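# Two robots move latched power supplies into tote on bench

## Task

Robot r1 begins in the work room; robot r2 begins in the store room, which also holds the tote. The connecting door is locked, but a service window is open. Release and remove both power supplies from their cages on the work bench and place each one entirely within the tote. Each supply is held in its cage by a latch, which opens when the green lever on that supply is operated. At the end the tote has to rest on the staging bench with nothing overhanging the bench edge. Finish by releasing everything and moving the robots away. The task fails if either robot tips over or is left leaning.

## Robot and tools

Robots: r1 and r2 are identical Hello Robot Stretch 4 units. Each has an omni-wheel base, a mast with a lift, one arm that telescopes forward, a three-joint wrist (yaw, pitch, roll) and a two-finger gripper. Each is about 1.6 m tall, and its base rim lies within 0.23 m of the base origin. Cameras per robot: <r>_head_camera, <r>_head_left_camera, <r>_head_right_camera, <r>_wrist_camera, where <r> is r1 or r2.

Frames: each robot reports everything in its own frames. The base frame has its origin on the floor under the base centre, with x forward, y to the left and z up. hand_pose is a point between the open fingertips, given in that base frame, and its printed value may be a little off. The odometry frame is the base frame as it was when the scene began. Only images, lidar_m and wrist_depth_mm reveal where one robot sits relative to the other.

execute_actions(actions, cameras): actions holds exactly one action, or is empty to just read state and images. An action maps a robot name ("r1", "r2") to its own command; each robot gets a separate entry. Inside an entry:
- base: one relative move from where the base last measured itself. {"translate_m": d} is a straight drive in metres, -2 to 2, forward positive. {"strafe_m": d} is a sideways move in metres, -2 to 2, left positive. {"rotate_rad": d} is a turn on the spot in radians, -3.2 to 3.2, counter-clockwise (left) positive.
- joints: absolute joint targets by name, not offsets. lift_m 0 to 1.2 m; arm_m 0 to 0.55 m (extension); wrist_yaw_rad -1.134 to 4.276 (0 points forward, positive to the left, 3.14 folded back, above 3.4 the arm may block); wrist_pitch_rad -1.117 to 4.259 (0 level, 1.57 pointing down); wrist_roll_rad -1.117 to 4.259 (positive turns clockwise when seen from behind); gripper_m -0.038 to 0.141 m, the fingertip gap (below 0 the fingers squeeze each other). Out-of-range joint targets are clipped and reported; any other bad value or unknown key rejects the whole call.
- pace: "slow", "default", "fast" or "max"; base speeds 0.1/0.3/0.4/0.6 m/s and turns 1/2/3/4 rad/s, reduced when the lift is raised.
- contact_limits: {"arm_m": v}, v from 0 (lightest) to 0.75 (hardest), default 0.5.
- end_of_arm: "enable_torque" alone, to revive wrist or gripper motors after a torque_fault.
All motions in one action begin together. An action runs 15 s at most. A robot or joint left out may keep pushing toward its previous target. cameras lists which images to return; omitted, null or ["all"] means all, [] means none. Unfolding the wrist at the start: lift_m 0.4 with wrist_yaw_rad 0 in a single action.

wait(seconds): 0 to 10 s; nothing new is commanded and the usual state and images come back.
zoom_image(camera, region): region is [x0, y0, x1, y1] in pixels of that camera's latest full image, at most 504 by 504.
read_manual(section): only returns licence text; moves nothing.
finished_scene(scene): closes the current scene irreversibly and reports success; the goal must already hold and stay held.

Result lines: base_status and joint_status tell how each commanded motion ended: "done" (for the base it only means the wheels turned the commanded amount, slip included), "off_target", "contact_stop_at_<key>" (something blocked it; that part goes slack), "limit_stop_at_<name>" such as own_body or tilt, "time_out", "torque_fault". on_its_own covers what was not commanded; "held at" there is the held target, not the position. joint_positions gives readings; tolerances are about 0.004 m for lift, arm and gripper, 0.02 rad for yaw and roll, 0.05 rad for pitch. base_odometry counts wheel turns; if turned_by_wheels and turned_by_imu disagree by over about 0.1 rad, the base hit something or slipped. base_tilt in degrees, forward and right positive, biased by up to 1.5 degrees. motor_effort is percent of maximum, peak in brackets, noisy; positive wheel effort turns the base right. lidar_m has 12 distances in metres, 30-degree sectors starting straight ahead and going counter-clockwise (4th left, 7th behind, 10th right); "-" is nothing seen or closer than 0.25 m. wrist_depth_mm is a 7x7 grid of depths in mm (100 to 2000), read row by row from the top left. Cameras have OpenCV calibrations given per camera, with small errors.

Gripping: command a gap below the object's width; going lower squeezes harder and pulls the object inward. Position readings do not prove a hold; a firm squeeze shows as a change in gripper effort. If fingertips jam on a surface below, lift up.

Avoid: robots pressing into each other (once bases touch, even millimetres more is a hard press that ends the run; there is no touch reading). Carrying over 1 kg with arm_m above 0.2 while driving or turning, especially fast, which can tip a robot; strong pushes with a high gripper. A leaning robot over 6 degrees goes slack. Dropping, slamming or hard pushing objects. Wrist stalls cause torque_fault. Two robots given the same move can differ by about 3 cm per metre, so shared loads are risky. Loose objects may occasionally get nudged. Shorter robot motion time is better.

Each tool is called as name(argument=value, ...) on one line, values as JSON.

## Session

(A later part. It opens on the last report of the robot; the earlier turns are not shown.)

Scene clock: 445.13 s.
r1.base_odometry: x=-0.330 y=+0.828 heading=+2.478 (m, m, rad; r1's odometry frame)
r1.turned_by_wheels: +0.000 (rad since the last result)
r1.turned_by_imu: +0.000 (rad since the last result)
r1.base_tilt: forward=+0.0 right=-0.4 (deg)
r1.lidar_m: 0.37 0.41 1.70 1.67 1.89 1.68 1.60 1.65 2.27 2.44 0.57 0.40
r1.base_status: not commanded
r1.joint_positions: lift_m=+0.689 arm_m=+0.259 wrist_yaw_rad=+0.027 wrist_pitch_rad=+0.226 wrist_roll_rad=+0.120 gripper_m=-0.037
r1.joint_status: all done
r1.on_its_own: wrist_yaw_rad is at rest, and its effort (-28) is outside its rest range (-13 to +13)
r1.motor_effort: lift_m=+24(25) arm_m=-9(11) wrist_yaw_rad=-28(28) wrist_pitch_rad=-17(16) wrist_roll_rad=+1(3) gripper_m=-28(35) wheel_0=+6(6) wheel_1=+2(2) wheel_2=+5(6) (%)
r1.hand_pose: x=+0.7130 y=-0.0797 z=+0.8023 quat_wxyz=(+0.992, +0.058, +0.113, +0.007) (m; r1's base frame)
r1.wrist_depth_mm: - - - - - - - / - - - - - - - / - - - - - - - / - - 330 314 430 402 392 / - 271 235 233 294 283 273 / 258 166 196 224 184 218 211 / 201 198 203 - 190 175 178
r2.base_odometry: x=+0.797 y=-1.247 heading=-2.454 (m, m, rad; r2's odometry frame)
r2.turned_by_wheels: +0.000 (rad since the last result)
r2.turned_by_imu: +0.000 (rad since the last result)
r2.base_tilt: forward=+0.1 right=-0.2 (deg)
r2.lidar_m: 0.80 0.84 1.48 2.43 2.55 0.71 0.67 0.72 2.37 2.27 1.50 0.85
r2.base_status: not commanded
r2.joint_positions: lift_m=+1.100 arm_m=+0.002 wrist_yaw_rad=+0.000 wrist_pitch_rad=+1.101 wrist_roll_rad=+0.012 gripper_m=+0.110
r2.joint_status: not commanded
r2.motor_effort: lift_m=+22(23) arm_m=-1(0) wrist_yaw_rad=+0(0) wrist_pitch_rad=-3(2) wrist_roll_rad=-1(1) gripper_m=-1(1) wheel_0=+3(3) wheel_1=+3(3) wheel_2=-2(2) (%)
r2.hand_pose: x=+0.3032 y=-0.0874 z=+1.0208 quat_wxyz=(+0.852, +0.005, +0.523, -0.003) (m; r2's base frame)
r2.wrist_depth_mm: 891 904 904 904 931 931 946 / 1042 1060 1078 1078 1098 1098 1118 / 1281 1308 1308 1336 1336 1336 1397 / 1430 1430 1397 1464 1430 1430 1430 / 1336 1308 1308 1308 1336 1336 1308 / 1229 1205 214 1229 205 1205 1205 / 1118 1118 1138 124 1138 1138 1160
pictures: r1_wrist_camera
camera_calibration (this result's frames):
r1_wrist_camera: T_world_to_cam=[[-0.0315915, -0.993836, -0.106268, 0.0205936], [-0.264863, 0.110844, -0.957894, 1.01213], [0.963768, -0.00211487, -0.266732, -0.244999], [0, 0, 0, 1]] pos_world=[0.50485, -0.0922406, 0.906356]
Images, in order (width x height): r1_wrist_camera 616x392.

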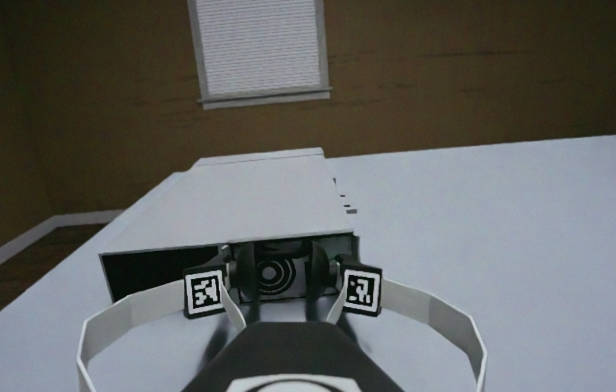

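execute_actions(actions=[{"r1":{"base":{"strafe_m":0.010},"joints":{"gripper_m":-0.02,"arm_m":0.2565},"pace":"slow"}}], cameras=[])

execute_actions(actions=[{"r1":{"joints":{"arm_m":0.2505,"gripper_m":0.002},"pace":"slow"}}], cameras=[])

execute_actions(actions=[{"r1":{"joints":{"arm_m":0.241,"gripper_m":0.035}}}], cameras=[])

execute_actions(actions=[{"r1":{"joints":{"arm_m":0.215,"gripper_m":0.056}}}], cameras=["r1_wrist_camera"])

zoom_image(camera="r1_wrist_camera", region=[200, 190, 400, 330])

Scene clock: 446.83 s.
r1.base_odometry: x=-0.336 y=+0.820 heading=+2.478 (m, m, rad; r1's odometry frame)
r1.turned_by_wheels: +0.000 (rad since the last result)
r1.turned_by_imu: +0.000 (rad since the last result)
r1.base_tilt: forward=-0.1 right=-0.4 (deg)
r1.lidar_m: 0.39 0.40 1.67 1.67 1.88 1.67 1.60 1.67 2.29 2.45 0.54 0.39
r1.base_status: done
r1.joint_positions: lift_m=+0.689 arm_m=+0.257 wrist_yaw_rad=+0.016 wrist_pitch_rad=+0.227 wrist_roll_rad=+0.120 gripper_m=-0.019
r1.joint_status: all done
r1.motor_effort: lift_m=+24(24) arm_m=-5(5) wrist_yaw_rad=+4(28) wrist_pitch_rad=-22(22) wrist_roll_rad=+0(2) gripper_m=-20(27) wheel_0=+2(4) wheel_1=+1(4) wheel_2=-2(4) (%)
r1.hand_pose: x=+0.7106 y=-0.0829 z=+0.8019 quat_wxyz=(+0.992, +0.059, +0.114, +0.001) (m; r1's base frame)
r1.wrist_depth_mm: - - - - - - - / - - - - - - - / - - - - - - 647 / - - 325 306 427 402 387 / - 287 235 236 293 282 272 / 259 223 183 224 186 217 211 / 204 196 202 - 189 175 178
r2.base_odometry: x=+0.797 y=-1.247 heading=-2.454 (m, m, rad; r2's odometry frame)
r2.turned_by_wheels: +0.000 (rad since the last result)
r2.turned_by_imu: +0.000 (rad since the last result)
r2.base_tilt: forward=+0.1 right=-0.3 (deg)
r2.lidar_m: 0.79 0.83 1.50 2.45 2.54 0.72 0.66 0.71 2.39 2.28 1.47 0.83
r2.base_status: not commanded
r2.joint_positions: lift_m=+1.100 arm_m=+0.002 wrist_yaw_rad=+0.000 wrist_pitch_rad=+1.101 wrist_roll_rad=+0.012 gripper_m=+0.110
r2.joint_status: not commanded
r2.motor_effort: lift_m=+22(23) arm_m=-1(0) wrist_yaw_rad=+0(0) wrist_pitch_rad=-2(2) wrist_roll_rad=-3(3) gripper_m=-1(1) wheel_0=+3(3) wheel_1=+3(3) wheel_2=-2(2) (%)
r2.hand_pose: x=+0.3032 y=-0.0874 z=+1.0208 quat_wxyz=(+0.852, +0.005, +0.523, -0.003) (m; r2's base frame)
r2.wrist_depth_mm: 904 904 917 917 917 931 960 / 1060 1042 1060 1078 1098 1098 1118 / 1255 1308 1308 1336 1336 1366 1397 / 1430 1430 1430 1430 1430 1430 1397 / 1308 1308 1308 1308 1308 1336 1336 / 1229 1205 214 1229 205 1229 1255 / 1160 1118 1138 123 1182 1118 1138
pictures: none
No camera images: the call's "cameras" was empty. Leave "cameras" out to get every camera's image.

Scene clock: 447.90 s.
r1.base_odometry: x=-0.336 y=+0.820 heading=+2.478 (m, m, rad; r1's odometry frame)
r1.turned_by_wheels: +0.000 (rad since the last result)
r1.turned_by_imu: +0.000 (rad since the last result)
r1.base_tilt: forward=-0.1 right=-0.3 (deg)
r1.lidar_m: 0.38 0.42 1.69 1.65 1.86 1.64 1.60 1.66 2.27 2.43 0.55 0.41
r1.base_status: not commanded
r1.joint_positions: lift_m=+0.689 arm_m=+0.252 wrist_yaw_rad=+0.017 wrist_pitch_rad=+0.226 wrist_roll_rad=+0.120 gripper_m=+0.002
r1.joint_status: all done
r1.motor_effort: lift_m=+24(24) arm_m=-6(9) wrist_yaw_rad=+0(4) wrist_pitch_rad=-16(22) wrist_roll_rad=-1(1) gripper_m=-15(23) wheel_0=+2(2) wheel_1=+1(1) wheel_2=-1(2) (%)
r1.hand_pose: x=+0.7051 y=-0.0825 z=+0.8024 quat_wxyz=(+0.992, +0.058, +0.113, +0.002) (m; r1's base frame)
r1.wrist_depth_mm: - - - - - - - / - - - - - - - / - - - - - - 676 / - - 330 312 433 404 389 / - 290 245 240 293 287 276 / 260 242 189 227 185 220 213 / 206 198 204 - 190 176 179
r2.base_odometry: x=+0.797 y=-1.247 heading=-2.454 (m, m, rad; r2's odometry frame)
r2.turned_by_wheels: +0.000 (rad since the last result)
r2.turned_by_imu: +0.000 (rad since the last result)
r2.base_tilt: forward=+0.1 right=-0.2 (deg)
r2.lidar_m: 0.79 0.84 1.50 2.45 2.52 0.68 0.67 0.71 2.38 2.27 1.50 0.82
r2.base_status: not commanded
r2.joint_positions: lift_m=+1.100 arm_m=+0.002 wrist_yaw_rad=+0.000 wrist_pitch_rad=+1.101 wrist_roll_rad=+0.012 gripper_m=+0.110
r2.joint_status: not commanded
r2.motor_effort: lift_m=+23(23) arm_m=-1(0) wrist_yaw_rad=+1(0) wrist_pitch_rad=-2(2) wrist_roll_rad=-3(1) gripper_m=-2(2) wheel_0=+3(3) wheel_1=+3(3) wheel_2=-2(2) (%)
r2.hand_pose: x=+0.3032 y=-0.0874 z=+1.0208 quat_wxyz=(+0.852, +0.005, +0.523, -0.003) (m; r2's base frame)
r2.wrist_depth_mm: 891 891 904 917 931 931 946 / 1042 1060 1078 1078 1098 1118 1138 / 1255 1308 1308 1336 1336 1366 1366 / 1397 1397 1464 1464 1430 1397 1430 / 1336 1308 1308 1308 1336 1308 1336 / 1205 1205 213 1229 205 1205 1205 / 1138 1118 1160 124 1138 1138 1138
pictures: none
No camera images: the call's "cameras" was empty. Leave "cameras" out to get every camera's image.

Scene clock: 449.00 s.
r1.base_odometry: x=-0.336 y=+0.820 heading=+2.478 (m, m, rad; r1's odometry frame)
r1.turned_by_wheels: +0.000 (rad since the last result)
r1.turned_by_imu: +0.000 (rad since the last result)
r1.base_tilt: forward=+0.0 right=-0.3 (deg)
r1.lidar_m: 0.36 0.38 1.69 1.66 1.89 1.66 1.56 1.66 2.26 2.45 0.55 0.38
r1.base_status: not commanded
r1.joint_positions: lift_m=+0.689 arm_m=+0.242 wrist_yaw_rad=+0.018 wrist_pitch_rad=+0.223 wrist_roll_rad=+0.120 gripper_m=+0.035
r1.joint_status: all done
r1.motor_effort: lift_m=+23(23) arm_m=-7(11) wrist_yaw_rad=-3(11) wrist_pitch_rad=-8(16) wrist_roll_rad=+2(0) gripper_m=-3(18) wheel_0=+1(2) wheel_1=+0(1) wheel_2=+0(1) (%)
r1.hand_pose: x=+0.6961 y=-0.0823 z=+0.8032 quat_wxyz=(+0.992, +0.058, +0.111, +0.002) (m; r1's base frame)
r1.wrist_depth_mm: - - - - - - - / - - - - - - - / - - - - - - - / - - 342 320 445 418 402 / - 296 249 251 300 291 279 / 264 255 193 229 193 224 217 / 208 196 207 - 187 180 181
r2.base_odometry: x=+0.797 y=-1.247 heading=-2.454 (m, m, rad; r2's odometry frame)
r2.turned_by_wheels: +0.000 (rad since the last result)
r2.turned_by_imu: +0.000 (rad since the last result)
r2.base_tilt: forward=+0.1 right=-0.2 (deg)
r2.lidar_m: 0.78 0.85 1.47 2.42 2.53 0.70 0.67 0.70 2.37 2.27 1.49 0.82
r2.base_status: not commanded
r2.joint_positions: lift_m=+1.100 arm_m=+0.002 wrist_yaw_rad=+0.000 wrist_pitch_rad=+1.101 wrist_roll_rad=+0.012 gripper_m=+0.110
r2.joint_status: not commanded
r2.motor_effort: lift_m=+23(22) arm_m=+0(0) wrist_yaw_rad=+0(0) wrist_pitch_rad=-2(2) wrist_roll_rad=-2(0) gripper_m=-1(2) wheel_0=+3(3) wheel_1=+3(3) wheel_2=-2(2) (%)
r2.hand_pose: x=+0.3032 y=-0.0874 z=+1.0208 quat_wxyz=(+0.852, +0.005, +0.523, -0.003) (m; r2's base frame)
r2.wrist_depth_mm: 904 904 904 917 931 931 946 / 1042 1078 1078 1098 1098 1098 1118 / 1308 1281 1336 1336 1366 1366 1397 / 1430 1430 1397 1430 1430 1397 1430 / 1308 1281 1308 1336 1308 1308 1336 / 1229 1205 214 1229 206 1205 1229 / 1138 1138 1138 123 1160 1138 1138
pictures: none
No camera images: the call's "cameras" was empty. Leave "cameras" out to get every camera's image.

Scene clock: 449.93 s.
r1.base_odometry: x=-0.336 y=+0.820 heading=+2.478 (m, m, rad; r1's odometry frame)
r1.turned_by_wheels: +0.000 (rad since the last result)
r1.turned_by_imu: +0.000 (rad since the last result)
r1.base_tilt: forward=+0.0 right=-0.3 (deg)
r1.lidar_m: 0.38 0.39 1.67 1.67 1.90 1.69 1.57 1.66 2.30 2.45 0.57 0.41
r1.base_status: not commanded
r1.joint_positions: lift_m=+0.689 arm_m=+0.217 wrist_yaw_rad=+0.018 wrist_pitch_rad=+0.223 wrist_roll_rad=+0.120 gripper_m=+0.056
r1.joint_status: all done
r1.motor_effort: lift_m=+23(23) arm_m=-9(11) wrist_yaw_rad=-2(2) wrist_pitch_rad=-8(10) wrist_roll_rad=+2(1) gripper_m=-2(6) wheel_0=+1(1) wheel_1=+0(0) wheel_2=+0(0) (%)
r1.hand_pose: x=+0.6704 y=-0.0823 z=+0.8033 quat_wxyz=(+0.992, +0.058, +0.111, +0.002) (m; r1's base frame)
r1.wrist_depth_mm: - - - - - - - / - - - - - - - / - - - - - - 691 / - - 343 322 442 418 399 / - 317 278 279 301 291 281 / 264 254 198 231 202 225 216 / 208 200 206 - 193 179 182
r2.base_odometry: x=+0.797 y=-1.247 heading=-2.454 (m, m, rad; r2's odometry frame)
r2.turned_by_wheels: +0.000 (rad since the last result)
r2.turned_by_imu: +0.000 (rad since the last result)
r2.base_tilt: forward=+0.1 right=-0.3 (deg)
r2.lidar_m: 0.78 0.85 1.49 2.43 2.55 0.71 0.67 0.72 2.38 2.26 1.48 0.85
r2.base_status: not commanded
r2.joint_positions: lift_m=+1.100 arm_m=+0.002 wrist_yaw_rad=+0.000 wrist_pitch_rad=+1.101 wrist_roll_rad=+0.012 gripper_m=+0.110
r2.joint_status: not commanded
r2.motor_effort: lift_m=+23(23) arm_m=+0(0) wrist_yaw_rad=+0(0) wrist_pitch_rad=-2(2) wrist_roll_rad=-2(2) gripper_m=+0(0) wheel_0=+3(3) wheel_1=+3(3) wheel_2=-2(2) (%)
r2.hand_pose: x=+0.3032 y=-0.0874 z=+1.0208 quat_wxyz=(+0.852, +0.005, +0.523, -0.003) (m; r2's base frame)
r2.wrist_depth_mm: 904 904 904 917 931 931 946 / 1060 1078 1078 1078 1078 1098 1118 / 1281 1281 1308 1281 1336 1366 1366 / 1430 1397 1397 1430 1430 1397 1430 / 1308 1336 1336 1308 1336 1308 1308 / 1229 1182 214 1205 206 1205 1229 / 1160 1118 1138 124 1160 1138 1138
pictures: r1_wrist_camera
camera_calibration (this result's frames):
r1_wrist_camera: T_world_to_cam=[[-0.0405631, -0.993462, -0.106711, 0.0231355], [-0.260828, 0.113624, -0.958675, 1.0002], [0.964533, -0.0110537, -0.263732, -0.207291], [0, 0, 0, 1]] pos_world=[0.461758, -0.0929538, 0.906669]
Images, in order (width x height): r1_wrist_camera 616x392.

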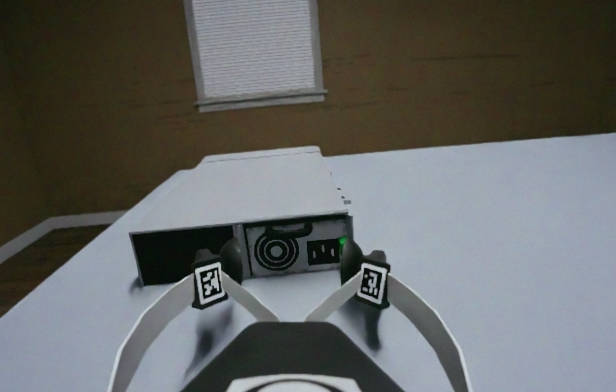

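Region (200, 190, 400, 330) of r1_wrist_camera's 616x392 image, scaled by 2.520; it fills the top 353 rows of this view, and the rest is white.

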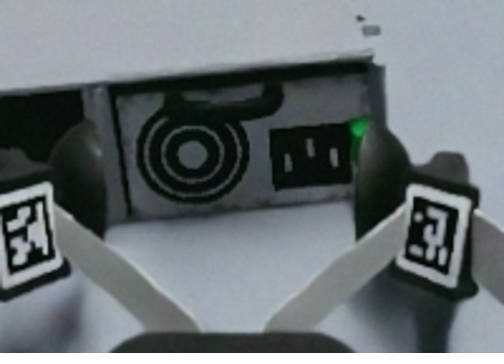

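execute_actions(actions=[{"r1":{"base":{"strafe_m":0.010},"joints":{"arm_m":0.24,"wrist_yaw_rad":-0.035,"lift_m":0.688}}}], cameras=["r1_wrist_camera"])

zoom_image(camera="r1_wrist_camera", region=[200, 190, 400, 330])

Scene clock: 451.07 s.
r1.base_odometry: x=-0.342 y=+0.812 heading=+2.478 (m, m, rad; r1's odometry frame)
r1.turned_by_wheels: +0.000 (rad since the last result)
r1.turned_by_imu: +0.000 (rad since the last result)
r1.base_tilt: forward=+0.0 right=-0.4 (deg)
r1.lidar_m: 0.37 0.40 1.67 1.63 1.89 1.65 1.59 1.67 2.32 2.46 0.57 0.39
r1.base_status: done
r1.joint_positions: lift_m=+0.688 arm_m=+0.238 wrist_yaw_rad=-0.035 wrist_pitch_rad=+0.222 wrist_roll_rad=+0.120 gripper_m=+0.056
r1.joint_status: all done
r1.motor_effort: lift_m=+17(21) arm_m=+8(10) wrist_yaw_rad=-2(4) wrist_pitch_rad=-7(9) wrist_roll_rad=+1(1) gripper_m=-1(1) wheel_0=+1(5) wheel_1=+0(5) wheel_2=+0(0) (%)
r1.hand_pose: x=+0.6875 y=-0.0971 z=+0.8028 quat_wxyz=(+0.992, +0.061, +0.110, -0.024) (m; r1's base frame)
r1.wrist_depth_mm: - - - - - - - / - - - - - - - / - - - - - - 699 / - - 342 347 445 415 402 / - 301 256 262 301 293 279 / 263 254 198 230 202 223 216 / 207 200 206 - 191 178 181
r2.base_odometry: x=+0.797 y=-1.247 heading=-2.454 (m, m, rad; r2's odometry frame)
r2.turned_by_wheels: +0.000 (rad since the last result)
r2.turned_by_imu: +0.000 (rad since the last result)
r2.base_tilt: forward=+0.1 right=-0.3 (deg)
r2.lidar_m: 0.79 0.85 1.46 2.42 2.55 0.66 0.64 0.69 2.36 2.27 1.48 0.81
r2.base_status: not commanded
r2.joint_positions: lift_m=+1.100 arm_m=+0.002 wrist_yaw_rad=+0.000 wrist_pitch_rad=+1.101 wrist_roll_rad=+0.012 gripper_m=+0.110
r2.joint_status: not commanded
r2.motor_effort: lift_m=+23(23) arm_m=+0(0) wrist_yaw_rad=+1(1) wrist_pitch_rad=-2(3) wrist_roll_rad=-1(2) gripper_m=+0(0) wheel_0=+3(3) wheel_1=+3(3) wheel_2=-2(2) (%)
r2.hand_pose: x=+0.3032 y=-0.0874 z=+1.0208 quat_wxyz=(+0.852, +0.005, +0.523, -0.003) (m; r2's base frame)
r2.wrist_depth_mm: 904 891 904 917 917 931 931 / 1060 1078 1078 1078 1078 1118 1118 / 1281 1281 1281 1336 1336 1336 1397 / 1430 1397 1430 1430 1397 1464 1430 / 1308 1336 1336 1308 1308 1336 1308 / 1229 1205 214 1229 205 1255 1229 / 1138 1138 1138 124 1138 1118 1138
pictures: r1_wrist_camera
camera_calibration (this result's frames):
r1_wrist_camera: T_world_to_cam=[[-0.0928655, -0.989943, -0.106717, 0.0453854], [-0.254378, 0.127212, -0.958702, 1.00282], [0.962636, -0.061884, -0.263633, -0.227826], [0, 0, 0, 1]] pos_world=[0.478623, -0.0967402, 0.906185]
Images, in order (width x height): r1_wrist_camera 616x392.

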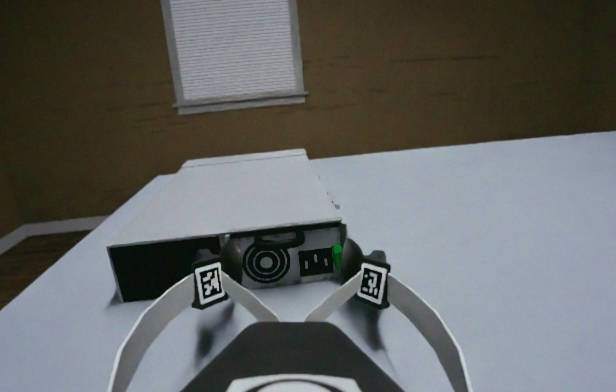

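Region (200, 190, 400, 330) of r1_wrist_camera's 616x392 image, scaled by 2.520; it fills the top 353 rows of this view, and the rest is white.

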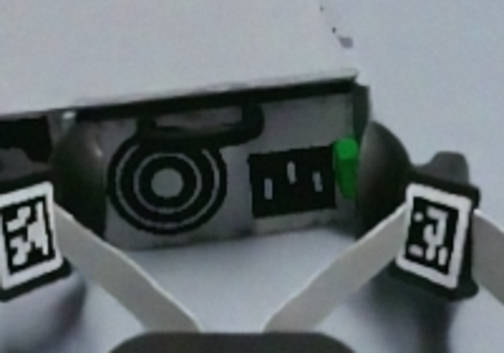

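execute_actions(actions=[{"r1":{"base":{"strafe_m":-0.0045},"joints":{"arm_m":0.2555,"gripper_m":0.058},"pace":"slow"}}], cameras=[])

execute_actions(actions=[{"r1":{"base":{"strafe_m":0.002},"joints":{"arm_m":0.257,"gripper_m":0.046},"pace":"slow"}}], cameras=[])

execute_actions(actions=[{"r1":{"joints":{"arm_m":0.2575,"gripper_m":0.032,"wrist_yaw_rad":-0.015},"pace":"slow"}}], cameras=["r1_wrist_camera"])

zoom_image(camera="r1_wrist_camera", region=[200, 190, 400, 330])

Scene clock: 452.30 s.
r1.base_odometry: x=-0.339 y=+0.816 heading=+2.478 (m, m, rad; r1's odometry frame)
r1.turned_by_wheels: +0.000 (rad since the last result)
r1.turned_by_imu: +0.000 (rad since the last result)
r1.base_tilt: forward=-0.1 right=-0.4 (deg)
r1.lidar_m: 0.38 0.41 1.68 1.65 1.90 1.65 1.60 1.68 2.31 2.45 0.55 0.38
r1.base_status: done
r1.joint_positions: lift_m=+0.688 arm_m=+0.253 wrist_yaw_rad=-0.036 wrist_pitch_rad=+0.223 wrist_roll_rad=+0.120 gripper_m=+0.058
r1.joint_status: all done
r1.motor_effort: lift_m=+17(17) arm_m=+12(12) wrist_yaw_rad=+0(0) wrist_pitch_rad=-9(8) wrist_roll_rad=-3(1) gripper_m=-2(1) wheel_0=+0(5) wheel_1=+0(0) wheel_2=-1(1) (%)
r1.hand_pose: x=+0.7023 y=-0.0974 z=+0.8027 quat_wxyz=(+0.992, +0.061, +0.110, -0.024) (m; r1's base frame)
r1.wrist_depth_mm: - - - - - - - / - - - - - - - / - - - - - - 691 / - 603 336 351 439 415 397 / - 270 244 246 301 289 277 / 262 241 224 229 211 223 216 / 207 196 206 - 191 178 180
r2.base_odometry: x=+0.797 y=-1.247 heading=-2.454 (m, m, rad; r2's odometry frame)
r2.turned_by_wheels: +0.000 (rad since the last result)
r2.turned_by_imu: +0.000 (rad since the last result)
r2.base_tilt: forward=+0.2 right=-0.2 (deg)
r2.lidar_m: 0.79 0.85 1.48 2.44 2.54 0.69 0.65 0.71 2.39 2.27 1.46 0.85
r2.base_status: not commanded
r2.joint_positions: lift_m=+1.100 arm_m=+0.002 wrist_yaw_rad=+0.000 wrist_pitch_rad=+1.101 wrist_roll_rad=+0.012 gripper_m=+0.110
r2.joint_status: not commanded
r2.motor_effort: lift_m=+23(23) arm_m=+0(1) wrist_yaw_rad=+0(0) wrist_pitch_rad=-2(3) wrist_roll_rad=-2(3) gripper_m=+0(2) wheel_0=+3(3) wheel_1=+3(3) wheel_2=-2(2) (%)
r2.hand_pose: x=+0.3032 y=-0.0874 z=+1.0208 quat_wxyz=(+0.852, +0.005, +0.523, -0.003) (m; r2's base frame)
r2.wrist_depth_mm: 891 904 891 917 931 931 946 / 1042 1060 1078 1078 1098 1118 1138 / 1281 1281 1336 1336 1366 1366 1397 / 1397 1430 1430 1430 1430 1430 1430 / 1308 1308 1336 1336 1308 1308 1308 / 1229 1205 213 1229 206 1229 1205 / 1138 1138 1138 124 1160 1160 1160
pictures: none
No camera images: the call's "cameras" was empty. Leave "cameras" out to get every camera's image.

Scene clock: 453.20 s.
r1.base_odometry: x=-0.341 y=+0.814 heading=+2.478 (m, m, rad; r1's odometry frame)
r1.turned_by_wheels: +0.000 (rad since the last result)
r1.turned_by_imu: +0.000 (rad since the last result)
r1.base_tilt: forward=-0.1 right=-0.4 (deg)
r1.lidar_m: 0.37 0.40 1.69 1.63 1.86 1.67 1.58 1.66 2.28 2.44 0.55 0.39
r1.base_status: done
r1.joint_positions: lift_m=+0.688 arm_m=+0.255 wrist_yaw_rad=-0.037 wrist_pitch_rad=+0.224 wrist_roll_rad=+0.120 gripper_m=+0.046
r1.joint_status: all done
r1.motor_effort: lift_m=+17(17) arm_m=+12(13) wrist_yaw_rad=+6(6) wrist_pitch_rad=-11(11) wrist_roll_rad=+1(1) gripper_m=-7(6) wheel_0=+3(4) wheel_1=+2(3) wheel_2=-3(3) (%)
r1.hand_pose: x=+0.7035 y=-0.0979 z=+0.8025 quat_wxyz=(+0.992, +0.062, +0.110, -0.025) (m; r1's base frame)
r1.wrist_depth_mm: - - - - - - - / - - - - - - - / - - - - - - 668 / - 591 336 349 442 413 397 / - 268 243 246 300 289 278 / 262 242 223 229 193 222 215 / 206 198 204 - 190 177 180
r2.base_odometry: x=+0.797 y=-1.247 heading=-2.454 (m, m, rad; r2's odometry frame)
r2.turned_by_wheels: +0.000 (rad since the last result)
r2.turned_by_imu: +0.000 (rad since the last result)
r2.base_tilt: forward=+0.1 right=-0.2 (deg)
r2.lidar_m: 0.80 0.82 1.52 2.44 2.54 0.70 0.65 0.70 2.38 2.28 1.49 0.84
r2.base_status: not commanded
r2.joint_positions: lift_m=+1.100 arm_m=+0.002 wrist_yaw_rad=+0.000 wrist_pitch_rad=+1.101 wrist_roll_rad=+0.012 gripper_m=+0.110
r2.joint_status: not commanded
r2.motor_effort: lift_m=+22(23) arm_m=+0(0) wrist_yaw_rad=+0(0) wrist_pitch_rad=-3(2) wrist_roll_rad=+0(0) gripper_m=+0(2) wheel_0=+3(3) wheel_1=+3(3) wheel_2=-2(2) (%)
r2.hand_pose: x=+0.3032 y=-0.0874 z=+1.0208 quat_wxyz=(+0.852, +0.005, +0.523, -0.003) (m; r2's base frame)
r2.wrist_depth_mm: 904 904 904 904 904 931 946 / 1060 1060 1078 1098 1098 1118 1118 / 1281 1281 1308 1281 1366 1336 1430 / 1430 1430 1430 1430 1430 1430 1430 / 1308 1308 1308 1308 1308 1336 1308 / 1229 1205 214 1205 204 1229 1229 / 1160 1138 1160 124 1160 1138 1138
pictures: none
No camera images: the call's "cameras" was empty. Leave "cameras" out to get every camera's image.

Scene clock: 454.23 s.
r1.base_odometry: x=-0.340 y=+0.814 heading=+2.477 (m, m, rad; r1's odometry frame)
r1.turned_by_wheels: +0.000 (rad since the last result)
r1.turned_by_imu: +0.000 (rad since the last result)
r1.base_tilt: forward=-0.1 right=-0.4 (deg)
r1.lidar_m: 0.38 0.42 1.70 1.64 1.90 1.66 1.58 1.68 2.31 2.44 0.53 0.39
r1.base_status: not commanded
r1.joint_positions: lift_m=+0.688 arm_m=+0.255 wrist_yaw_rad=-0.020 wrist_pitch_rad=+0.225 wrist_roll_rad=+0.120 gripper_m=+0.032
r1.joint_status: all done
r1.motor_effort: lift_m=+17(17) arm_m=+12(13) wrist_yaw_rad=+13(31) wrist_pitch_rad=-15(14) wrist_roll_rad=+0(1) gripper_m=-8(11) wheel_0=+0(3) wheel_1=+1(2) wheel_2=-4(7) (%)
r1.hand_pose: x=+0.7057 y=-0.0930 z=+0.8021 quat_wxyz=(+0.992, +0.061, +0.111, -0.017) (m; r1's base frame)
r1.wrist_depth_mm: - - - - - - - / - - - - - - - / - - - - - - 676 / - - 332 342 433 407 389 / - 282 242 244 301 287 276 / 262 242 210 228 195 221 214 / 205 197 204 - 190 176 180
r2.base_odometry: x=+0.797 y=-1.247 heading=-2.454 (m, m, rad; r2's odometry frame)
r2.turned_by_wheels: +0.000 (rad since the last result)
r2.turned_by_imu: +0.000 (rad since the last result)
r2.base_tilt: forward=+0.1 right=-0.3 (deg)
r2.lidar_m: 0.78 0.83 1.50 2.43 2.53 0.69 0.67 0.71 2.39 2.24 1.48 0.85
r2.base_status: not commanded
r2.joint_positions: lift_m=+1.100 arm_m=+0.002 wrist_yaw_rad=+0.000 wrist_pitch_rad=+1.101 wrist_roll_rad=+0.012 gripper_m=+0.110
r2.joint_status: not commanded
r2.motor_effort: lift_m=+23(23) arm_m=+0(1) wrist_yaw_rad=+0(0) wrist_pitch_rad=-3(2) wrist_roll_rad=-1(1) gripper_m=-1(1) wheel_0=+3(3) wheel_1=+3(3) wheel_2=-2(2) (%)
r2.hand_pose: x=+0.3032 y=-0.0874 z=+1.0208 quat_wxyz=(+0.852, +0.005, +0.523, -0.003) (m; r2's base frame)
r2.wrist_depth_mm: 891 917 904 917 931 931 960 / 1060 1060 1078 1078 1078 1118 1138 / 1308 1308 1308 1336 1366 1336 1366 / 1397 1430 1430 1430 1430 1397 1430 / 1308 1308 1308 1336 1308 1308 1336 / 1229 1205 213 1229 206 1229 1205 / 1138 1118 1138 124 1138 1138 1138
pictures: r1_wrist_camera
camera_calibration (this result's frames):
r1_wrist_camera: T_world_to_cam=[[-0.0785737, -0.991196, -0.10657, 0.0407388], [-0.258608, 0.123507, -0.958054, 1.00837], [0.962781, -0.0477179, -0.266036, -0.242109], [0, 0, 0, 1]] pos_world=[0.497072, -0.0957136, 0.906004]
Images, in order (width x height): r1_wrist_camera 616x392.

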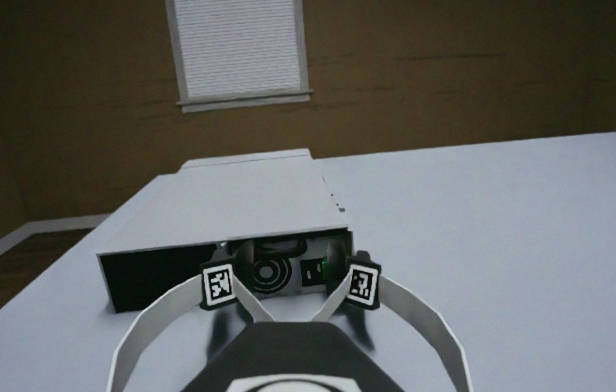

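Region (200, 190, 400, 330) of r1_wrist_camera's 616x392 image, scaled by 2.520; it fills the top 353 rows of this view, and the rest is white.

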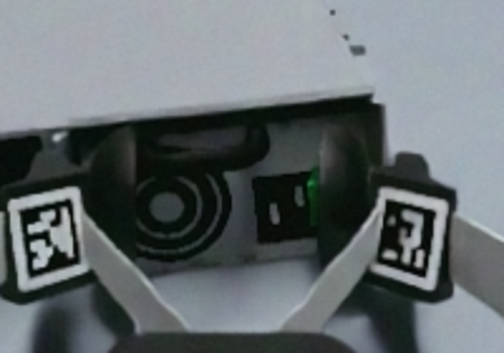

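execute_actions(actions=[{"r1":{"joints":{"arm_m":0.2605,"gripper_m":0.030,"lift_m":0.687},"pace":"slow"}}], cameras=[])

execute_actions(actions=[{"r1":{"base":{"strafe_m":-0.003},"joints":{"arm_m":0.261,"gripper_m":0.018,"wrist_yaw_rad":-0.002},"pace":"slow"}}], cameras=[])

execute_actions(actions=[{"r1":{"joints":{"arm_m":0.264,"gripper_m":0.004,"lift_m":0.686},"pace":"slow"}}], cameras=[])

execute_actions(actions=[{"r1":{"joints":{"arm_m":0.2675,"gripper_m":-0.010,"lift_m":0.685},"pace":"slow"}}], cameras=[])

execute_actions(actions=[{"r1":{"base":{"strafe_m":-0.002},"joints":{"arm_m":0.271,"gripper_m":-0.024,"lift_m":0.684},"pace":"slow"}}], cameras=[])

execute_actions(actions=[{"r1":{"joints":{"arm_m":0.274,"gripper_m":-0.038,"lift_m":0.683},"pace":"slow"}}], cameras=[])

execute_actions(actions=[{"r1":{"base":{"strafe_m":-0.003},"joints":{"arm_m":0.2655,"lift_m":0.689},"pace":"slow"}}], cameras=[])

execute_actions(actions=[{"r1":{"base":{"strafe_m":-0.005},"joints":{"arm_m":0.2625,"wrist_yaw_rad":0.018},"pace":"slow"}}], cameras=["r1_wrist_camera"])

zoom_image(camera="r1_wrist_camera", region=[230, 220, 370, 318])

execute_actions(actions=[{"r1":{"joints":{"arm_m":0.2605},"pace":"slow"}}], cameras=["r1_wrist_camera"])

zoom_image(camera="r1_wrist_camera", region=[230, 220, 370, 318])

Scene clock: 455.47 s.
r1.base_odometry: x=-0.340 y=+0.814 heading=+2.477 (m, m, rad; r1's odometry frame)
r1.turned_by_wheels: +0.000 (rad since the last result)
r1.turned_by_imu: +0.000 (rad since the last result)
r1.base_tilt: forward=+0.0 right=-0.3 (deg)
r1.lidar_m: 0.37 0.40 1.69 1.66 1.89 1.67 1.60 1.68 2.28 2.46 0.55 0.39
r1.base_status: not commanded
r1.joint_positions: lift_m=+0.687 arm_m=+0.258 wrist_yaw_rad=-0.021 wrist_pitch_rad=+0.225 wrist_roll_rad=+0.120 gripper_m=+0.030
r1.joint_status: all done
r1.on_its_own: wrist_yaw_rad is at rest, and its effort (+16) is outside its rest range (-13 to +13)
r1.motor_effort: lift_m=+16(16) arm_m=+15(14) wrist_yaw_rad=+16(16) wrist_pitch_rad=-14(14) wrist_roll_rad=+0(0) gripper_m=-7(7) wheel_0=+0(0) wheel_1=+1(1) wheel_2=-5(5) (%)
r1.hand_pose: x=+0.7081 y=-0.0934 z=+0.8013 quat_wxyz=(+0.992, +0.061, +0.111, -0.017) (m; r1's base frame)
r1.wrist_depth_mm: - - - - - - - / - - - - - - - / - - - - - - 668 / - - 330 338 433 410 389 / - 270 238 241 298 287 276 / 258 239 191 227 193 220 213 / 206 196 204 - 189 175 179
r2.base_odometry: x=+0.797 y=-1.247 heading=-2.454 (m, m, rad; r2's odometry frame)
r2.turned_by_wheels: +0.000 (rad since the last result)
r2.turned_by_imu: +0.000 (rad since the last result)
r2.base_tilt: forward=+0.2 right=-0.2 (deg)
r2.lidar_m: 0.79 0.84 1.47 2.44 2.54 0.67 0.65 0.70 2.40 2.28 1.46 0.84
r2.base_status: not commanded
r2.joint_positions: lift_m=+1.100 arm_m=+0.002 wrist_yaw_rad=+0.000 wrist_pitch_rad=+1.101 wrist_roll_rad=+0.012 gripper_m=+0.110
r2.joint_status: not commanded
r2.motor_effort: lift_m=+23(23) arm_m=-1(1) wrist_yaw_rad=+0(0) wrist_pitch_rad=-2(2) wrist_roll_rad=-2(2) gripper_m=-1(0) wheel_0=+3(3) wheel_1=+3(3) wheel_2=-3(2) (%)
r2.hand_pose: x=+0.3032 y=-0.0874 z=+1.0208 quat_wxyz=(+0.852, +0.005, +0.523, -0.003) (m; r2's base frame)
r2.wrist_depth_mm: 878 917 904 904 931 931 946 / 1042 1042 1078 1078 1098 1098 1118 / 1255 1281 1308 1336 1336 1366 1366 / 1430 1397 1397 1397 1397 1430 1430 / 1308 1308 1308 1308 1336 1308 1308 / 1229 1205 213 1229 205 1229 1229 / 1138 1118 1138 124 1118 1118 1160
pictures: none
No camera images: the call's "cameras" was empty. Leave "cameras" out to get every camera's image.

Scene clock: 456.37 s.
r1.base_odometry: x=-0.338 y=+0.816 heading=+2.477 (m, m, rad; r1's odometry frame)
r1.turned_by_wheels: +0.000 (rad since the last result)
r1.turned_by_imu: +0.000 (rad since the last result)
r1.base_tilt: forward=-0.1 right=-0.4 (deg)
r1.lidar_m: 0.38 0.40 1.69 1.62 1.90 1.66 1.59 1.66 2.33 2.44 0.57 0.39
r1.base_status: done
r1.joint_positions: lift_m=+0.687 arm_m=+0.258 wrist_yaw_rad=-0.008 wrist_pitch_rad=+0.225 wrist_roll_rad=+0.120 gripper_m=+0.018
r1.joint_status: all done
r1.on_its_own: wrist_yaw_rad is at rest, and its effort (+14) is outside its rest range (-13 to +13)
r1.motor_effort: lift_m=+16(16) arm_m=+14(16) wrist_yaw_rad=+14(27) wrist_pitch_rad=-16(16) wrist_roll_rad=-1(0) gripper_m=-12(14) wheel_0=+3(9) wheel_1=+1(1) wheel_2=-8(8) (%)
r1.hand_pose: x=+0.7099 y=-0.0897 z=+0.8011 quat_wxyz=(+0.992, +0.060, +0.112, -0.011) (m; r1's base frame)
r1.wrist_depth_mm: - - - - - - - / - - - - - - - / - - - - - - 668 / - - 330 315 433 407 389 / - 276 237 238 297 286 273 / 258 236 189 228 193 220 211 / 204 197 202 - 190 175 179
r2.base_odometry: x=+0.797 y=-1.247 heading=-2.454 (m, m, rad; r2's odometry frame)
r2.turned_by_wheels: +0.000 (rad since the last result)
r2.turned_by_imu: +0.000 (rad since the last result)
r2.base_tilt: forward=+0.1 right=-0.2 (deg)
r2.lidar_m: 0.79 0.83 1.45 2.44 2.55 0.72 0.64 0.73 2.35 2.27 1.48 0.85
r2.base_status: not commanded
r2.joint_positions: lift_m=+1.100 arm_m=+0.002 wrist_yaw_rad=+0.000 wrist_pitch_rad=+1.101 wrist_roll_rad=+0.012 gripper_m=+0.110
r2.joint_status: not commanded
r2.motor_effort: lift_m=+23(22) arm_m=+0(1) wrist_yaw_rad=+0(0) wrist_pitch_rad=-3(2) wrist_roll_rad=-1(4) gripper_m=-2(1) wheel_0=+3(3) wheel_1=+3(3) wheel_2=-2(2) (%)
r2.hand_pose: x=+0.3032 y=-0.0874 z=+1.0208 quat_wxyz=(+0.852, +0.005, +0.523, -0.003) (m; r2's base frame)
r2.wrist_depth_mm: 904 891 904 917 931 931 946 / 1078 1060 1060 1098 1098 1118 1138 / 1308 1308 1308 1336 1366 1366 1366 / 1430 1430 1430 1430 1430 1397 1430 / 1336 1336 1308 1308 1336 1308 1336 / 1205 1229 214 1229 206 1229 1229 / 1138 1138 1138 124 1160 1138 1160
pictures: none
No camera images: the call's "cameras" was empty. Leave "cameras" out to get every camera's image.

Scene clock: 457.33 s.
r1.base_odometry: x=-0.338 y=+0.817 heading=+2.477 (m, m, rad; r1's odometry frame)
r1.turned_by_wheels: +0.000 (rad since the last result)
r1.turned_by_imu: +0.000 (rad since the last result)
r1.base_tilt: forward=-0.1 right=-0.4 (deg)
r1.lidar_m: 0.37 0.39 1.67 1.65 1.87 1.66 1.59 1.66 2.30 2.45 0.55 0.40
r1.base_status: not commanded
r1.joint_positions: lift_m=+0.686 arm_m=+0.262 wrist_yaw_rad=-0.008 wrist_pitch_rad=+0.225 wrist_roll_rad=+0.120 gripper_m=+0.004
r1.joint_status: all done
r1.on_its_own: wrist_yaw_rad is at rest, and its effort (+16) is outside its rest range (-13 to +13)
r1.motor_effort: lift_m=+16(16) arm_m=+13(18) wrist_yaw_rad=+16(20) wrist_pitch_rad=-15(16) wrist_roll_rad=+0(1) gripper_m=-21(19) wheel_0=+2(3) wheel_1=+1(1) wheel_2=-7(8) (%)
r1.hand_pose: x=+0.7131 y=-0.0896 z=+0.8001 quat_wxyz=(+0.992, +0.060, +0.112, -0.011) (m; r1's base frame)
r1.wrist_depth_mm: - - - - - - - / - - - - - - - / - - - - - - 661 / - - 324 315 430 404 389 / - 259 233 236 294 285 272 / 254 223 208 225 187 216 211 / 203 194 200 - 188 175 177
r2.base_odometry: x=+0.797 y=-1.247 heading=-2.454 (m, m, rad; r2's odometry frame)
r2.turned_by_wheels: +0.000 (rad since the last result)
r2.turned_by_imu: +0.000 (rad since the last result)
r2.base_tilt: forward=+0.1 right=-0.2 (deg)
r2.lidar_m: 0.78 0.82 1.47 2.45 2.53 0.69 0.65 0.71 2.38 2.28 1.49 0.83
r2.base_status: not commanded
r2.joint_positions: lift_m=+1.100 arm_m=+0.002 wrist_yaw_rad=+0.000 wrist_pitch_rad=+1.101 wrist_roll_rad=+0.012 gripper_m=+0.110
r2.joint_status: not commanded
r2.motor_effort: lift_m=+23(23) arm_m=+0(0) wrist_yaw_rad=+0(0) wrist_pitch_rad=-3(3) wrist_roll_rad=-3(2) gripper_m=-1(1) wheel_0=+3(3) wheel_1=+3(3) wheel_2=-2(2) (%)
r2.hand_pose: x=+0.3032 y=-0.0874 z=+1.0208 quat_wxyz=(+0.852, +0.005, +0.523, -0.003) (m; r2's base frame)
r2.wrist_depth_mm: 904 904 904 917 931 931 946 / 1060 1078 1078 1078 1098 1118 1138 / 1281 1308 1336 1336 1366 1366 1366 / 1430 1464 1430 1430 1430 1397 1430 / 1281 1281 1336 1336 1336 1308 1308 / 1229 1205 213 1229 206 1229 1229 / 1138 1138 1138 124 1138 1138 1138
pictures: none
No camera images: the call's "cameras" was empty. Leave "cameras" out to get every camera's image.

Scene clock: 458.23 s.
r1.base_odometry: x=-0.338 y=+0.817 heading=+2.477 (m, m, rad; r1's odometry frame)
r1.turned_by_wheels: +0.000 (rad since the last result)
r1.turned_by_imu: +0.000 (rad since the last result)
r1.base_tilt: forward=-0.1 right=-0.4 (deg)
r1.lidar_m: 0.36 0.40 1.67 1.66 1.88 1.66 1.57 1.67 2.29 2.46 0.56 0.39
r1.base_status: not commanded
r1.joint_positions: lift_m=+0.685 arm_m=+0.265 wrist_yaw_rad=-0.008 wrist_pitch_rad=+0.225 wrist_roll_rad=+0.119 gripper_m=-0.009
r1.joint_status: all done
r1.on_its_own: wrist_yaw_rad is at rest, and its effort (+17) is outside its rest range (-13 to +13)
r1.motor_effort: lift_m=+16(18) arm_m=+13(14) wrist_yaw_rad=+17(21) wrist_pitch_rad=-15(16) wrist_roll_rad=+3(1) gripper_m=-24(23) wheel_0=+1(2) wheel_1=+1(1) wheel_2=-7(7) (%)
r1.hand_pose: x=+0.7166 y=-0.0898 z=+0.7991 quat_wxyz=(+0.992, +0.060, +0.112, -0.011) (m; r1's base frame)
r1.wrist_depth_mm: - - - - - - - / - - - - - - - / - - - - - - 661 / - - 320 309 430 402 382 / - 258 229 231 294 278 273 / 254 169 202 224 189 213 208 / 201 194 199 - 187 172 176
r2.base_odometry: x=+0.797 y=-1.247 heading=-2.454 (m, m, rad; r2's odometry frame)
r2.turned_by_wheels: +0.000 (rad since the last result)
r2.turned_by_imu: +0.000 (rad since the last result)
r2.base_tilt: forward=+0.1 right=-0.2 (deg)
r2.lidar_m: 0.78 0.83 1.50 2.43 2.56 0.71 0.65 0.66 2.36 2.29 1.48 0.83
r2.base_status: not commanded
r2.joint_positions: lift_m=+1.100 arm_m=+0.002 wrist_yaw_rad=+0.000 wrist_pitch_rad=+1.101 wrist_roll_rad=+0.012 gripper_m=+0.110
r2.joint_status: not commanded
r2.motor_effort: lift_m=+23(23) arm_m=-1(0) wrist_yaw_rad=+0(0) wrist_pitch_rad=-2(2) wrist_roll_rad=+1(1) gripper_m=-2(2) wheel_0=+3(3) wheel_1=+3(3) wheel_2=-2(2) (%)
r2.hand_pose: x=+0.3032 y=-0.0874 z=+1.0208 quat_wxyz=(+0.852, +0.005, +0.523, -0.003) (m; r2's base frame)
r2.wrist_depth_mm: 891 891 904 904 931 946 946 / 1060 1060 1078 1098 1078 1118 1138 / 1281 1281 1308 1336 1366 1336 1366 / 1430 1397 1397 1397 1430 1430 1430 / 1308 1308 1308 1308 1336 1336 1336 / 1205 1205 214 1229 205 1229 1229 / 1138 1118 1138 124 1138 1138 1118
pictures: none
No camera images: the call's "cameras" was empty. Leave "cameras" out to get every camera's image.

Scene clock: 459.10 s.
r1.base_odometry: x=-0.337 y=+0.818 heading=+2.477 (m, m, rad; r1's odometry frame)
r1.turned_by_wheels: +0.000 (rad since the last result)
r1.turned_by_imu: +0.000 (rad since the last result)
r1.base_tilt: forward=-0.1 right=-0.4 (deg)
r1.lidar_m: 0.39 0.41 1.68 1.65 1.86 1.64 1.58 1.67 2.26 2.46 0.56 0.40
r1.base_status: done
r1.joint_positions: lift_m=+0.684 arm_m=+0.269 wrist_yaw_rad=-0.007 wrist_pitch_rad=+0.225 wrist_roll_rad=+0.119 gripper_m=-0.023
r1.joint_status: all done
r1.on_its_own: wrist_yaw_rad is at rest, and its effort (+15) is outside its rest range (-13 to +13)
r1.motor_effort: lift_m=+16(15) arm_m=+13(17) wrist_yaw_rad=+15(18) wrist_pitch_rad=-16(16) wrist_roll_rad=+0(3) gripper_m=-25(26) wheel_0=+2(4) wheel_1=+2(4) wheel_2=-6(6) (%)
r1.hand_pose: x=+0.7200 y=-0.0895 z=+0.7981 quat_wxyz=(+0.992, +0.060, +0.112, -0.010) (m; r1's base frame)
r1.wrist_depth_mm: - - - - - - - / - - - - - - - / - - - - - - 647 / - 634 317 306 424 399 382 / - 254 224 229 293 279 271 / 252 165 198 223 183 210 208 / 196 191 198 - 185 173 174
r2.base_odometry: x=+0.797 y=-1.247 heading=-2.454 (m, m, rad; r2's odometry frame)
r2.turned_by_wheels: +0.000 (rad since the last result)
r2.turned_by_imu: +0.000 (rad since the last result)
r2.base_tilt: forward=+0.1 right=-0.2 (deg)
r2.lidar_m: 0.79 0.79 1.48 2.43 2.53 0.70 0.65 0.69 2.38 2.29 1.50 0.84
r2.base_status: not commanded
r2.joint_positions: lift_m=+1.100 arm_m=+0.002 wrist_yaw_rad=+0.000 wrist_pitch_rad=+1.101 wrist_roll_rad=+0.012 gripper_m=+0.110
r2.joint_status: not commanded
r2.motor_effort: lift_m=+22(22) arm_m=-1(0) wrist_yaw_rad=+0(0) wrist_pitch_rad=-2(2) wrist_roll_rad=-1(4) gripper_m=-1(1) wheel_0=+3(3) wheel_1=+3(3) wheel_2=-2(2) (%)
r2.hand_pose: x=+0.3032 y=-0.0874 z=+1.0208 quat_wxyz=(+0.852, +0.005, +0.523, -0.003) (m; r2's base frame)
r2.wrist_depth_mm: 891 904 917 931 917 946 960 / 1060 1060 1078 1098 1098 1118 1138 / 1281 1281 1308 1308 1366 1366 1366 / 1430 1464 1430 1430 1430 1430 1430 / 1308 1336 1308 1336 1308 1336 1308 / 1229 1205 213 1229 205 1205 1229 / 1138 1118 1138 124 1160 1160 1138
pictures: none
No camera images: the call's "cameras" was empty. Leave "cameras" out to get every camera's image.

Scene clock: 459.97 s.
r1.base_odometry: x=-0.337 y=+0.818 heading=+2.477 (m, m, rad; r1's odometry frame)
r1.turned_by_wheels: +0.000 (rad since the last result)
r1.turned_by_imu: +0.000 (rad since the last result)
r1.base_tilt: forward=+0.0 right=-0.4 (deg)
r1.lidar_m: 0.38 0.42 1.71 1.64 1.90 1.65 1.59 1.65 2.29 2.46 0.56 0.39
r1.base_status: not commanded
r1.joint_positions: lift_m=+0.683 arm_m=+0.272 wrist_yaw_rad=-0.007 wrist_pitch_rad=+0.225 wrist_roll_rad=+0.119 gripper_m=-0.037
r1.joint_status: all done
r1.motor_effort: lift_m=+16(16) arm_m=+13(17) wrist_yaw_rad=+12(18) wrist_pitch_rad=-15(17) wrist_roll_rad=+3(1) gripper_m=-28(28) wheel_0=+2(2) wheel_1=+1(2) wheel_2=-6(6) (%)
r1.hand_pose: x=+0.7232 y=-0.0893 z=+0.7971 quat_wxyz=(+0.992, +0.059, +0.112, -0.010) (m; r1's base frame)
r1.wrist_depth_mm: - - - - - - - / - - - - - - - / - - - - - - 640 / - 564 312 300 421 389 379 / - 246 220 226 290 277 268 / 248 170 193 225 183 201 206 / 195 192 195 - 183 172 174
r2.base_odometry: x=+0.797 y=-1.247 heading=-2.454 (m, m, rad; r2's odometry frame)
r2.turned_by_wheels: +0.000 (rad since the last result)
r2.turned_by_imu: +0.000 (rad since the last result)
r2.base_tilt: forward=+0.1 right=-0.2 (deg)
r2.lidar_m: 0.77 0.83 1.48 2.43 2.52 0.72 0.65 0.72 2.39 2.28 1.50 0.82
r2.base_status: not commanded
r2.joint_positions: lift_m=+1.100 arm_m=+0.002 wrist_yaw_rad=+0.000 wrist_pitch_rad=+1.101 wrist_roll_rad=+0.012 gripper_m=+0.110
r2.joint_status: not commanded
r2.motor_effort: lift_m=+23(23) arm_m=+0(0) wrist_yaw_rad=+0(0) wrist_pitch_rad=-2(3) wrist_roll_rad=-2(2) gripper_m=-1(1) wheel_0=+3(3) wheel_1=+3(3) wheel_2=-2(2) (%)
r2.hand_pose: x=+0.3032 y=-0.0874 z=+1.0208 quat_wxyz=(+0.852, +0.005, +0.523, -0.003) (m; r2's base frame)
r2.wrist_depth_mm: 891 904 904 917 931 931 946 / 1060 1060 1078 1078 1098 1118 1138 / 1281 1281 1308 1336 1336 1366 1397 / 1397 1430 1430 1430 1430 1430 1430 / 1308 1336 1308 1308 1336 1308 1308 / 1229 1182 214 1205 206 1255 1229 / 1138 1118 1138 124 1138 1138 1160
pictures: none
No camera images: the call's "cameras" was empty. Leave "cameras" out to get every camera's image.

Scene clock: 460.83 s.
r1.base_odometry: x=-0.335 y=+0.820 heading=+2.477 (m, m, rad; r1's odometry frame)
r1.turned_by_wheels: +0.000 (rad since the last result)
r1.turned_by_imu: +0.000 (rad since the last result)
r1.base_tilt: forward=+0.0 right=-0.3 (deg)
r1.lidar_m: 0.37 0.39 1.69 1.67 1.90 1.67 1.59 1.68 2.29 2.44 0.58 0.41
r1.base_status: done
r1.joint_positions: lift_m=+0.689 arm_m=+0.268 wrist_yaw_rad=+0.002 wrist_pitch_rad=+0.227 wrist_roll_rad=+0.119 gripper_m=-0.037
r1.joint_status: all done
r1.motor_effort: lift_m=+25(25) arm_m=-11(12) wrist_yaw_rad=-13(13) wrist_pitch_rad=-20(27) wrist_roll_rad=+3(4) gripper_m=-31(33) wheel_0=+2(4) wheel_1=-1(3) wheel_2=+2(5) (%)
r1.hand_pose: x=+0.7197 y=-0.0867 z=+0.8019 quat_wxyz=(+0.992, +0.059, +0.113, -0.006) (m; r1's base frame)
r1.wrist_depth_mm: - - - - - - - / - - - - - - - / - - - - - - 661 / - - 325 310 433 402 387 / - 258 226 229 294 285 273 / 257 167 198 228 182 206 211 / 199 196 202 - 189 177 178
r2.base_odometry: x=+0.797 y=-1.247 heading=-2.454 (m, m, rad; r2's odometry frame)
r2.turned_by_wheels: +0.000 (rad since the last result)
r2.turned_by_imu: +0.000 (rad since the last result)
r2.base_tilt: forward=+0.1 right=-0.3 (deg)
r2.lidar_m: 0.79 0.84 1.49 2.42 2.54 0.72 0.65 0.71 2.38 2.27 1.47 0.82
r2.base_status: not commanded
r2.joint_positions: lift_m=+1.100 arm_m=+0.002 wrist_yaw_rad=+0.000 wrist_pitch_rad=+1.101 wrist_roll_rad=+0.012 gripper_m=+0.110
r2.joint_status: not commanded
r2.motor_effort: lift_m=+22(23) arm_m=-1(1) wrist_yaw_rad=+0(0) wrist_pitch_rad=-3(1) wrist_roll_rad=-1(1) gripper_m=-1(1) wheel_0=+3(3) wheel_1=+3(3) wheel_2=-2(2) (%)
r2.hand_pose: x=+0.3032 y=-0.0874 z=+1.0208 quat_wxyz=(+0.852, +0.005, +0.523, -0.003) (m; r2's base frame)
r2.wrist_depth_mm: 891 904 904 917 917 946 960 / 1060 1060 1078 1098 1098 1138 1118 / 1255 1281 1308 1308 1336 1366 1397 / 1430 1464 1430 1430 1430 1430 1430 / 1336 1308 1308 1308 1308 1336 1336 / 1205 1229 214 1229 206 1205 1229 / 1160 1118 1138 124 1160 1138 1138
pictures: none
No camera images: the call's "cameras" was empty. Leave "cameras" out to get every camera's image.

Scene clock: 461.53 s.
r1.base_odometry: x=-0.332 y=+0.824 heading=+2.477 (m, m, rad; r1's odometry frame)
r1.turned_by_wheels: +0.001 (rad since the last result)
r1.turned_by_imu: +0.001 (rad since the last result)
r1.base_tilt: forward=+0.0 right=-0.3 (deg)
r1.lidar_m: 0.37 0.39 1.70 1.65 1.89 1.67 1.59 1.68 2.29 2.44 0.57 0.41
r1.base_status: done
r1.joint_positions: lift_m=+0.689 arm_m=+0.265 wrist_yaw_rad=+0.023 wrist_pitch_rad=+0.226 wrist_roll_rad=+0.119 gripper_m=-0.037
r1.joint_status: all done
r1.on_its_own: wrist_yaw_rad is at rest, and its effort (-17) is outside its rest range (-13 to +13)
r1.motor_effort: lift_m=+25(25) arm_m=-12(14) wrist_yaw_rad=-17(17) wrist_pitch_rad=-18(22) wrist_roll_rad=+1(4) gripper_m=-33(35) wheel_0=+3(5) wheel_1=-1(2) wheel_2=+5(5) (%)
r1.hand_pose: x=+0.7187 y=-0.0809 z=+0.8021 quat_wxyz=(+0.992, +0.058, +0.113, +0.005) (m; r1's base frame)
r1.wrist_depth_mm: - - - - - - - / - - - - - - - / - - - - - - - / - - 327 310 433 407 387 / - 263 232 228 293 287 276 / 255 164 195 228 182 205 213 / 200 197 202 - 190 178 178
r2.base_odometry: x=+0.797 y=-1.247 heading=-2.454 (m, m, rad; r2's odometry frame)
r2.turned_by_wheels: +0.000 (rad since the last result)
r2.turned_by_imu: +0.000 (rad since the last result)
r2.base_tilt: forward=+0.2 right=-0.2 (deg)
r2.lidar_m: 0.78 0.82 1.48 2.41 2.56 0.70 0.66 0.72 2.36 2.28 1.47 0.84
r2.base_status: not commanded
r2.joint_positions: lift_m=+1.100 arm_m=+0.002 wrist_yaw_rad=+0.000 wrist_pitch_rad=+1.101 wrist_roll_rad=+0.012 gripper_m=+0.110
r2.joint_status: not commanded
r2.motor_effort: lift_m=+22(23) arm_m=+0(0) wrist_yaw_rad=+0(0) wrist_pitch_rad=-2(2) wrist_roll_rad=+0(2) gripper_m=-2(1) wheel_0=+3(3) wheel_1=+3(3) wheel_2=-2(2) (%)
r2.hand_pose: x=+0.3032 y=-0.0874 z=+1.0208 quat_wxyz=(+0.852, +0.005, +0.523, -0.003) (m; r2's base frame)
r2.wrist_depth_mm: 891 904 904 904 917 946 946 / 1060 1060 1078 1078 1098 1118 1118 / 1255 1308 1308 1336 1336 1366 1366 / 1430 1430 1430 1430 1430 1430 1430 / 1336 1308 1308 1308 1308 1336 1336 / 1229 1205 214 1229 206 1229 1229 / 1138 1138 1138 123 1160 1138 1138
pictures: r1_wrist_camera
camera_calibration (this result's frames):
r1_wrist_camera: T_world_to_cam=[[-0.0355367, -0.993783, -0.105506, 0.0218288], [-0.264989, 0.111164, -0.957822, 1.01361], [0.963596, -0.00607988, -0.267292, -0.25025], [0, 0, 0, 1]] pos_world=[0.51051, -0.0925049, 0.906268]
Images, in order (width x height): r1_wrist_camera 616x392.

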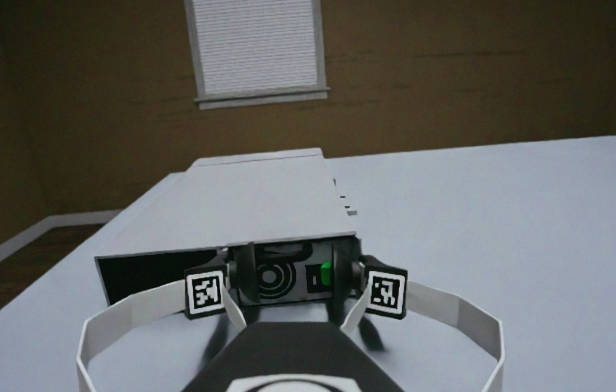

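Region (230, 220, 370, 318) of r1_wrist_camera's 616x392 image, scaled by 3.600; it fills the top 353 rows of this view, and the rest is white.

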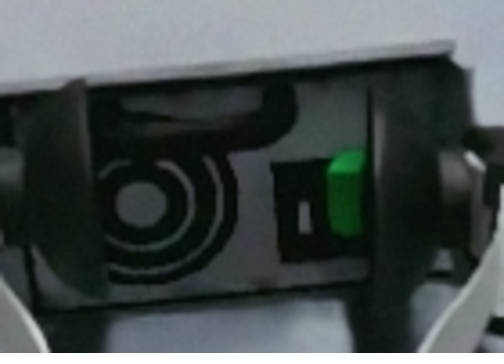

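Scene clock: 462.10 s.
r1.base_odometry: x=-0.332 y=+0.824 heading=+2.477 (m, m, rad; r1's odometry frame)
r1.turned_by_wheels: +0.000 (rad since the last result)
r1.turned_by_imu: +0.000 (rad since the last result)
r1.base_tilt: forward=+0.0 right=-0.4 (deg)
r1.lidar_m: 0.38 0.39 1.67 1.65 1.90 1.69 1.59 1.66 2.30 2.43 0.58 0.37
r1.base_status: not commanded
r1.joint_positions: lift_m=+0.689 arm_m=+0.263 wrist_yaw_rad=+0.024 wrist_pitch_rad=+0.226 wrist_roll_rad=+0.119 gripper_m=-0.037
r1.joint_status: all done
r1.on_its_own: wrist_yaw_rad is at rest, and its effort (-18) is outside its rest range (-13 to +13)
r1.motor_effort: lift_m=+25(25) arm_m=-12(12) wrist_yaw_rad=-18(19) wrist_pitch_rad=-17(18) wrist_roll_rad=+2(3) gripper_m=-33(36) wheel_0=+3(3) wheel_1=-1(1) wheel_2=+5(5) (%)
r1.hand_pose: x=+0.7167 y=-0.0808 z=+0.8022 quat_wxyz=(+0.992, +0.058, +0.113, +0.005) (m; r1's base frame)
r1.wrist_depth_mm: - - - - - - - / - - - - - - - / - - - - - - - / - - 332 314 433 404 392 / - 264 236 232 297 286 276 / 257 165 195 228 181 207 213 / 201 198 202 - 190 178 178
r2.base_odometry: x=+0.797 y=-1.247 heading=-2.454 (m, m, rad; r2's odometry frame)
r2.turned_by_wheels: +0.000 (rad since the last result)
r2.turned_by_imu: +0.000 (rad since the last result)
r2.base_tilt: forward=+0.1 right=-0.2 (deg)
r2.lidar_m: 0.80 0.84 1.49 2.42 2.56 0.70 0.67 0.70 2.37 2.26 1.48 0.86
r2.base_status: not commanded
r2.joint_positions: lift_m=+1.100 arm_m=+0.002 wrist_yaw_rad=+0.000 wrist_pitch_rad=+1.101 wrist_roll_rad=+0.012 gripper_m=+0.110
r2.joint_status: not commanded
r2.motor_effort: lift_m=+22(23) arm_m=-1(0) wrist_yaw_rad=+0(0) wrist_pitch_rad=-2(2) wrist_roll_rad=-5(1) gripper_m=-2(1) wheel_0=+3(3) wheel_1=+3(3) wheel_2=-2(2) (%)
r2.hand_pose: x=+0.3032 y=-0.0874 z=+1.0208 quat_wxyz=(+0.852, +0.005, +0.523, -0.003) (m; r2's base frame)
r2.wrist_depth_mm: 904 904 904 917 931 946 946 / 1060 1060 1078 1078 1098 1118 1118 / 1281 1281 1308 1336 1336 1366 1366 / 1430 1430 1464 1397 1464 1430 1430 / 1308 1308 1308 1308 1308 1308 1308 / 1229 1205 214 1229 205 1205 1205 / 1138 1118 1138 124 1160 1138 1138
pictures: r1_wrist_camera
camera_calibration (this result's frames):
r1_wrist_camera: T_world_to_cam=[[-0.0351191, -0.993795, -0.105537, 0.0216017], [-0.264518, 0.111079, -0.957962, 1.01298], [0.963741, -0.00572622, -0.266778, -0.248781], [0, 0, 0, 1]] pos_world=[0.50847, -0.0924782, 0.906307]
Images, in order (width x height): r1_wrist_camera 616x392.

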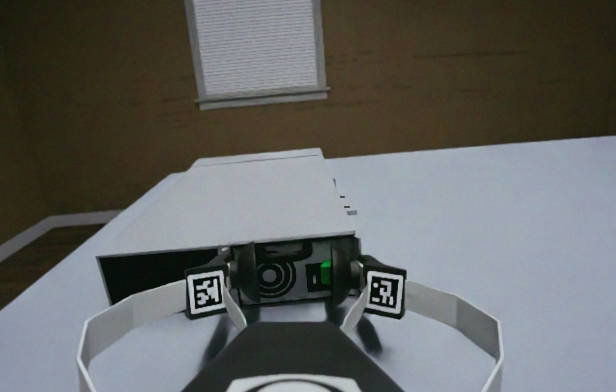

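Region (230, 220, 370, 318) of r1_wrist_camera's 616x392 image, scaled by 3.600; it fills the top 353 rows of this view, and the rest is white.

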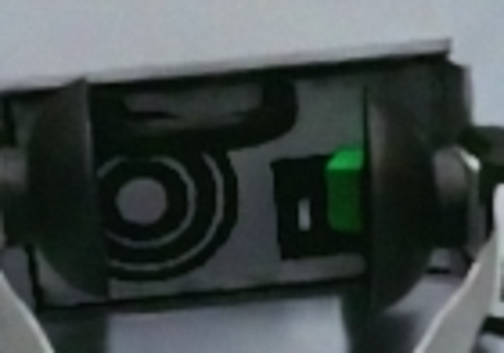

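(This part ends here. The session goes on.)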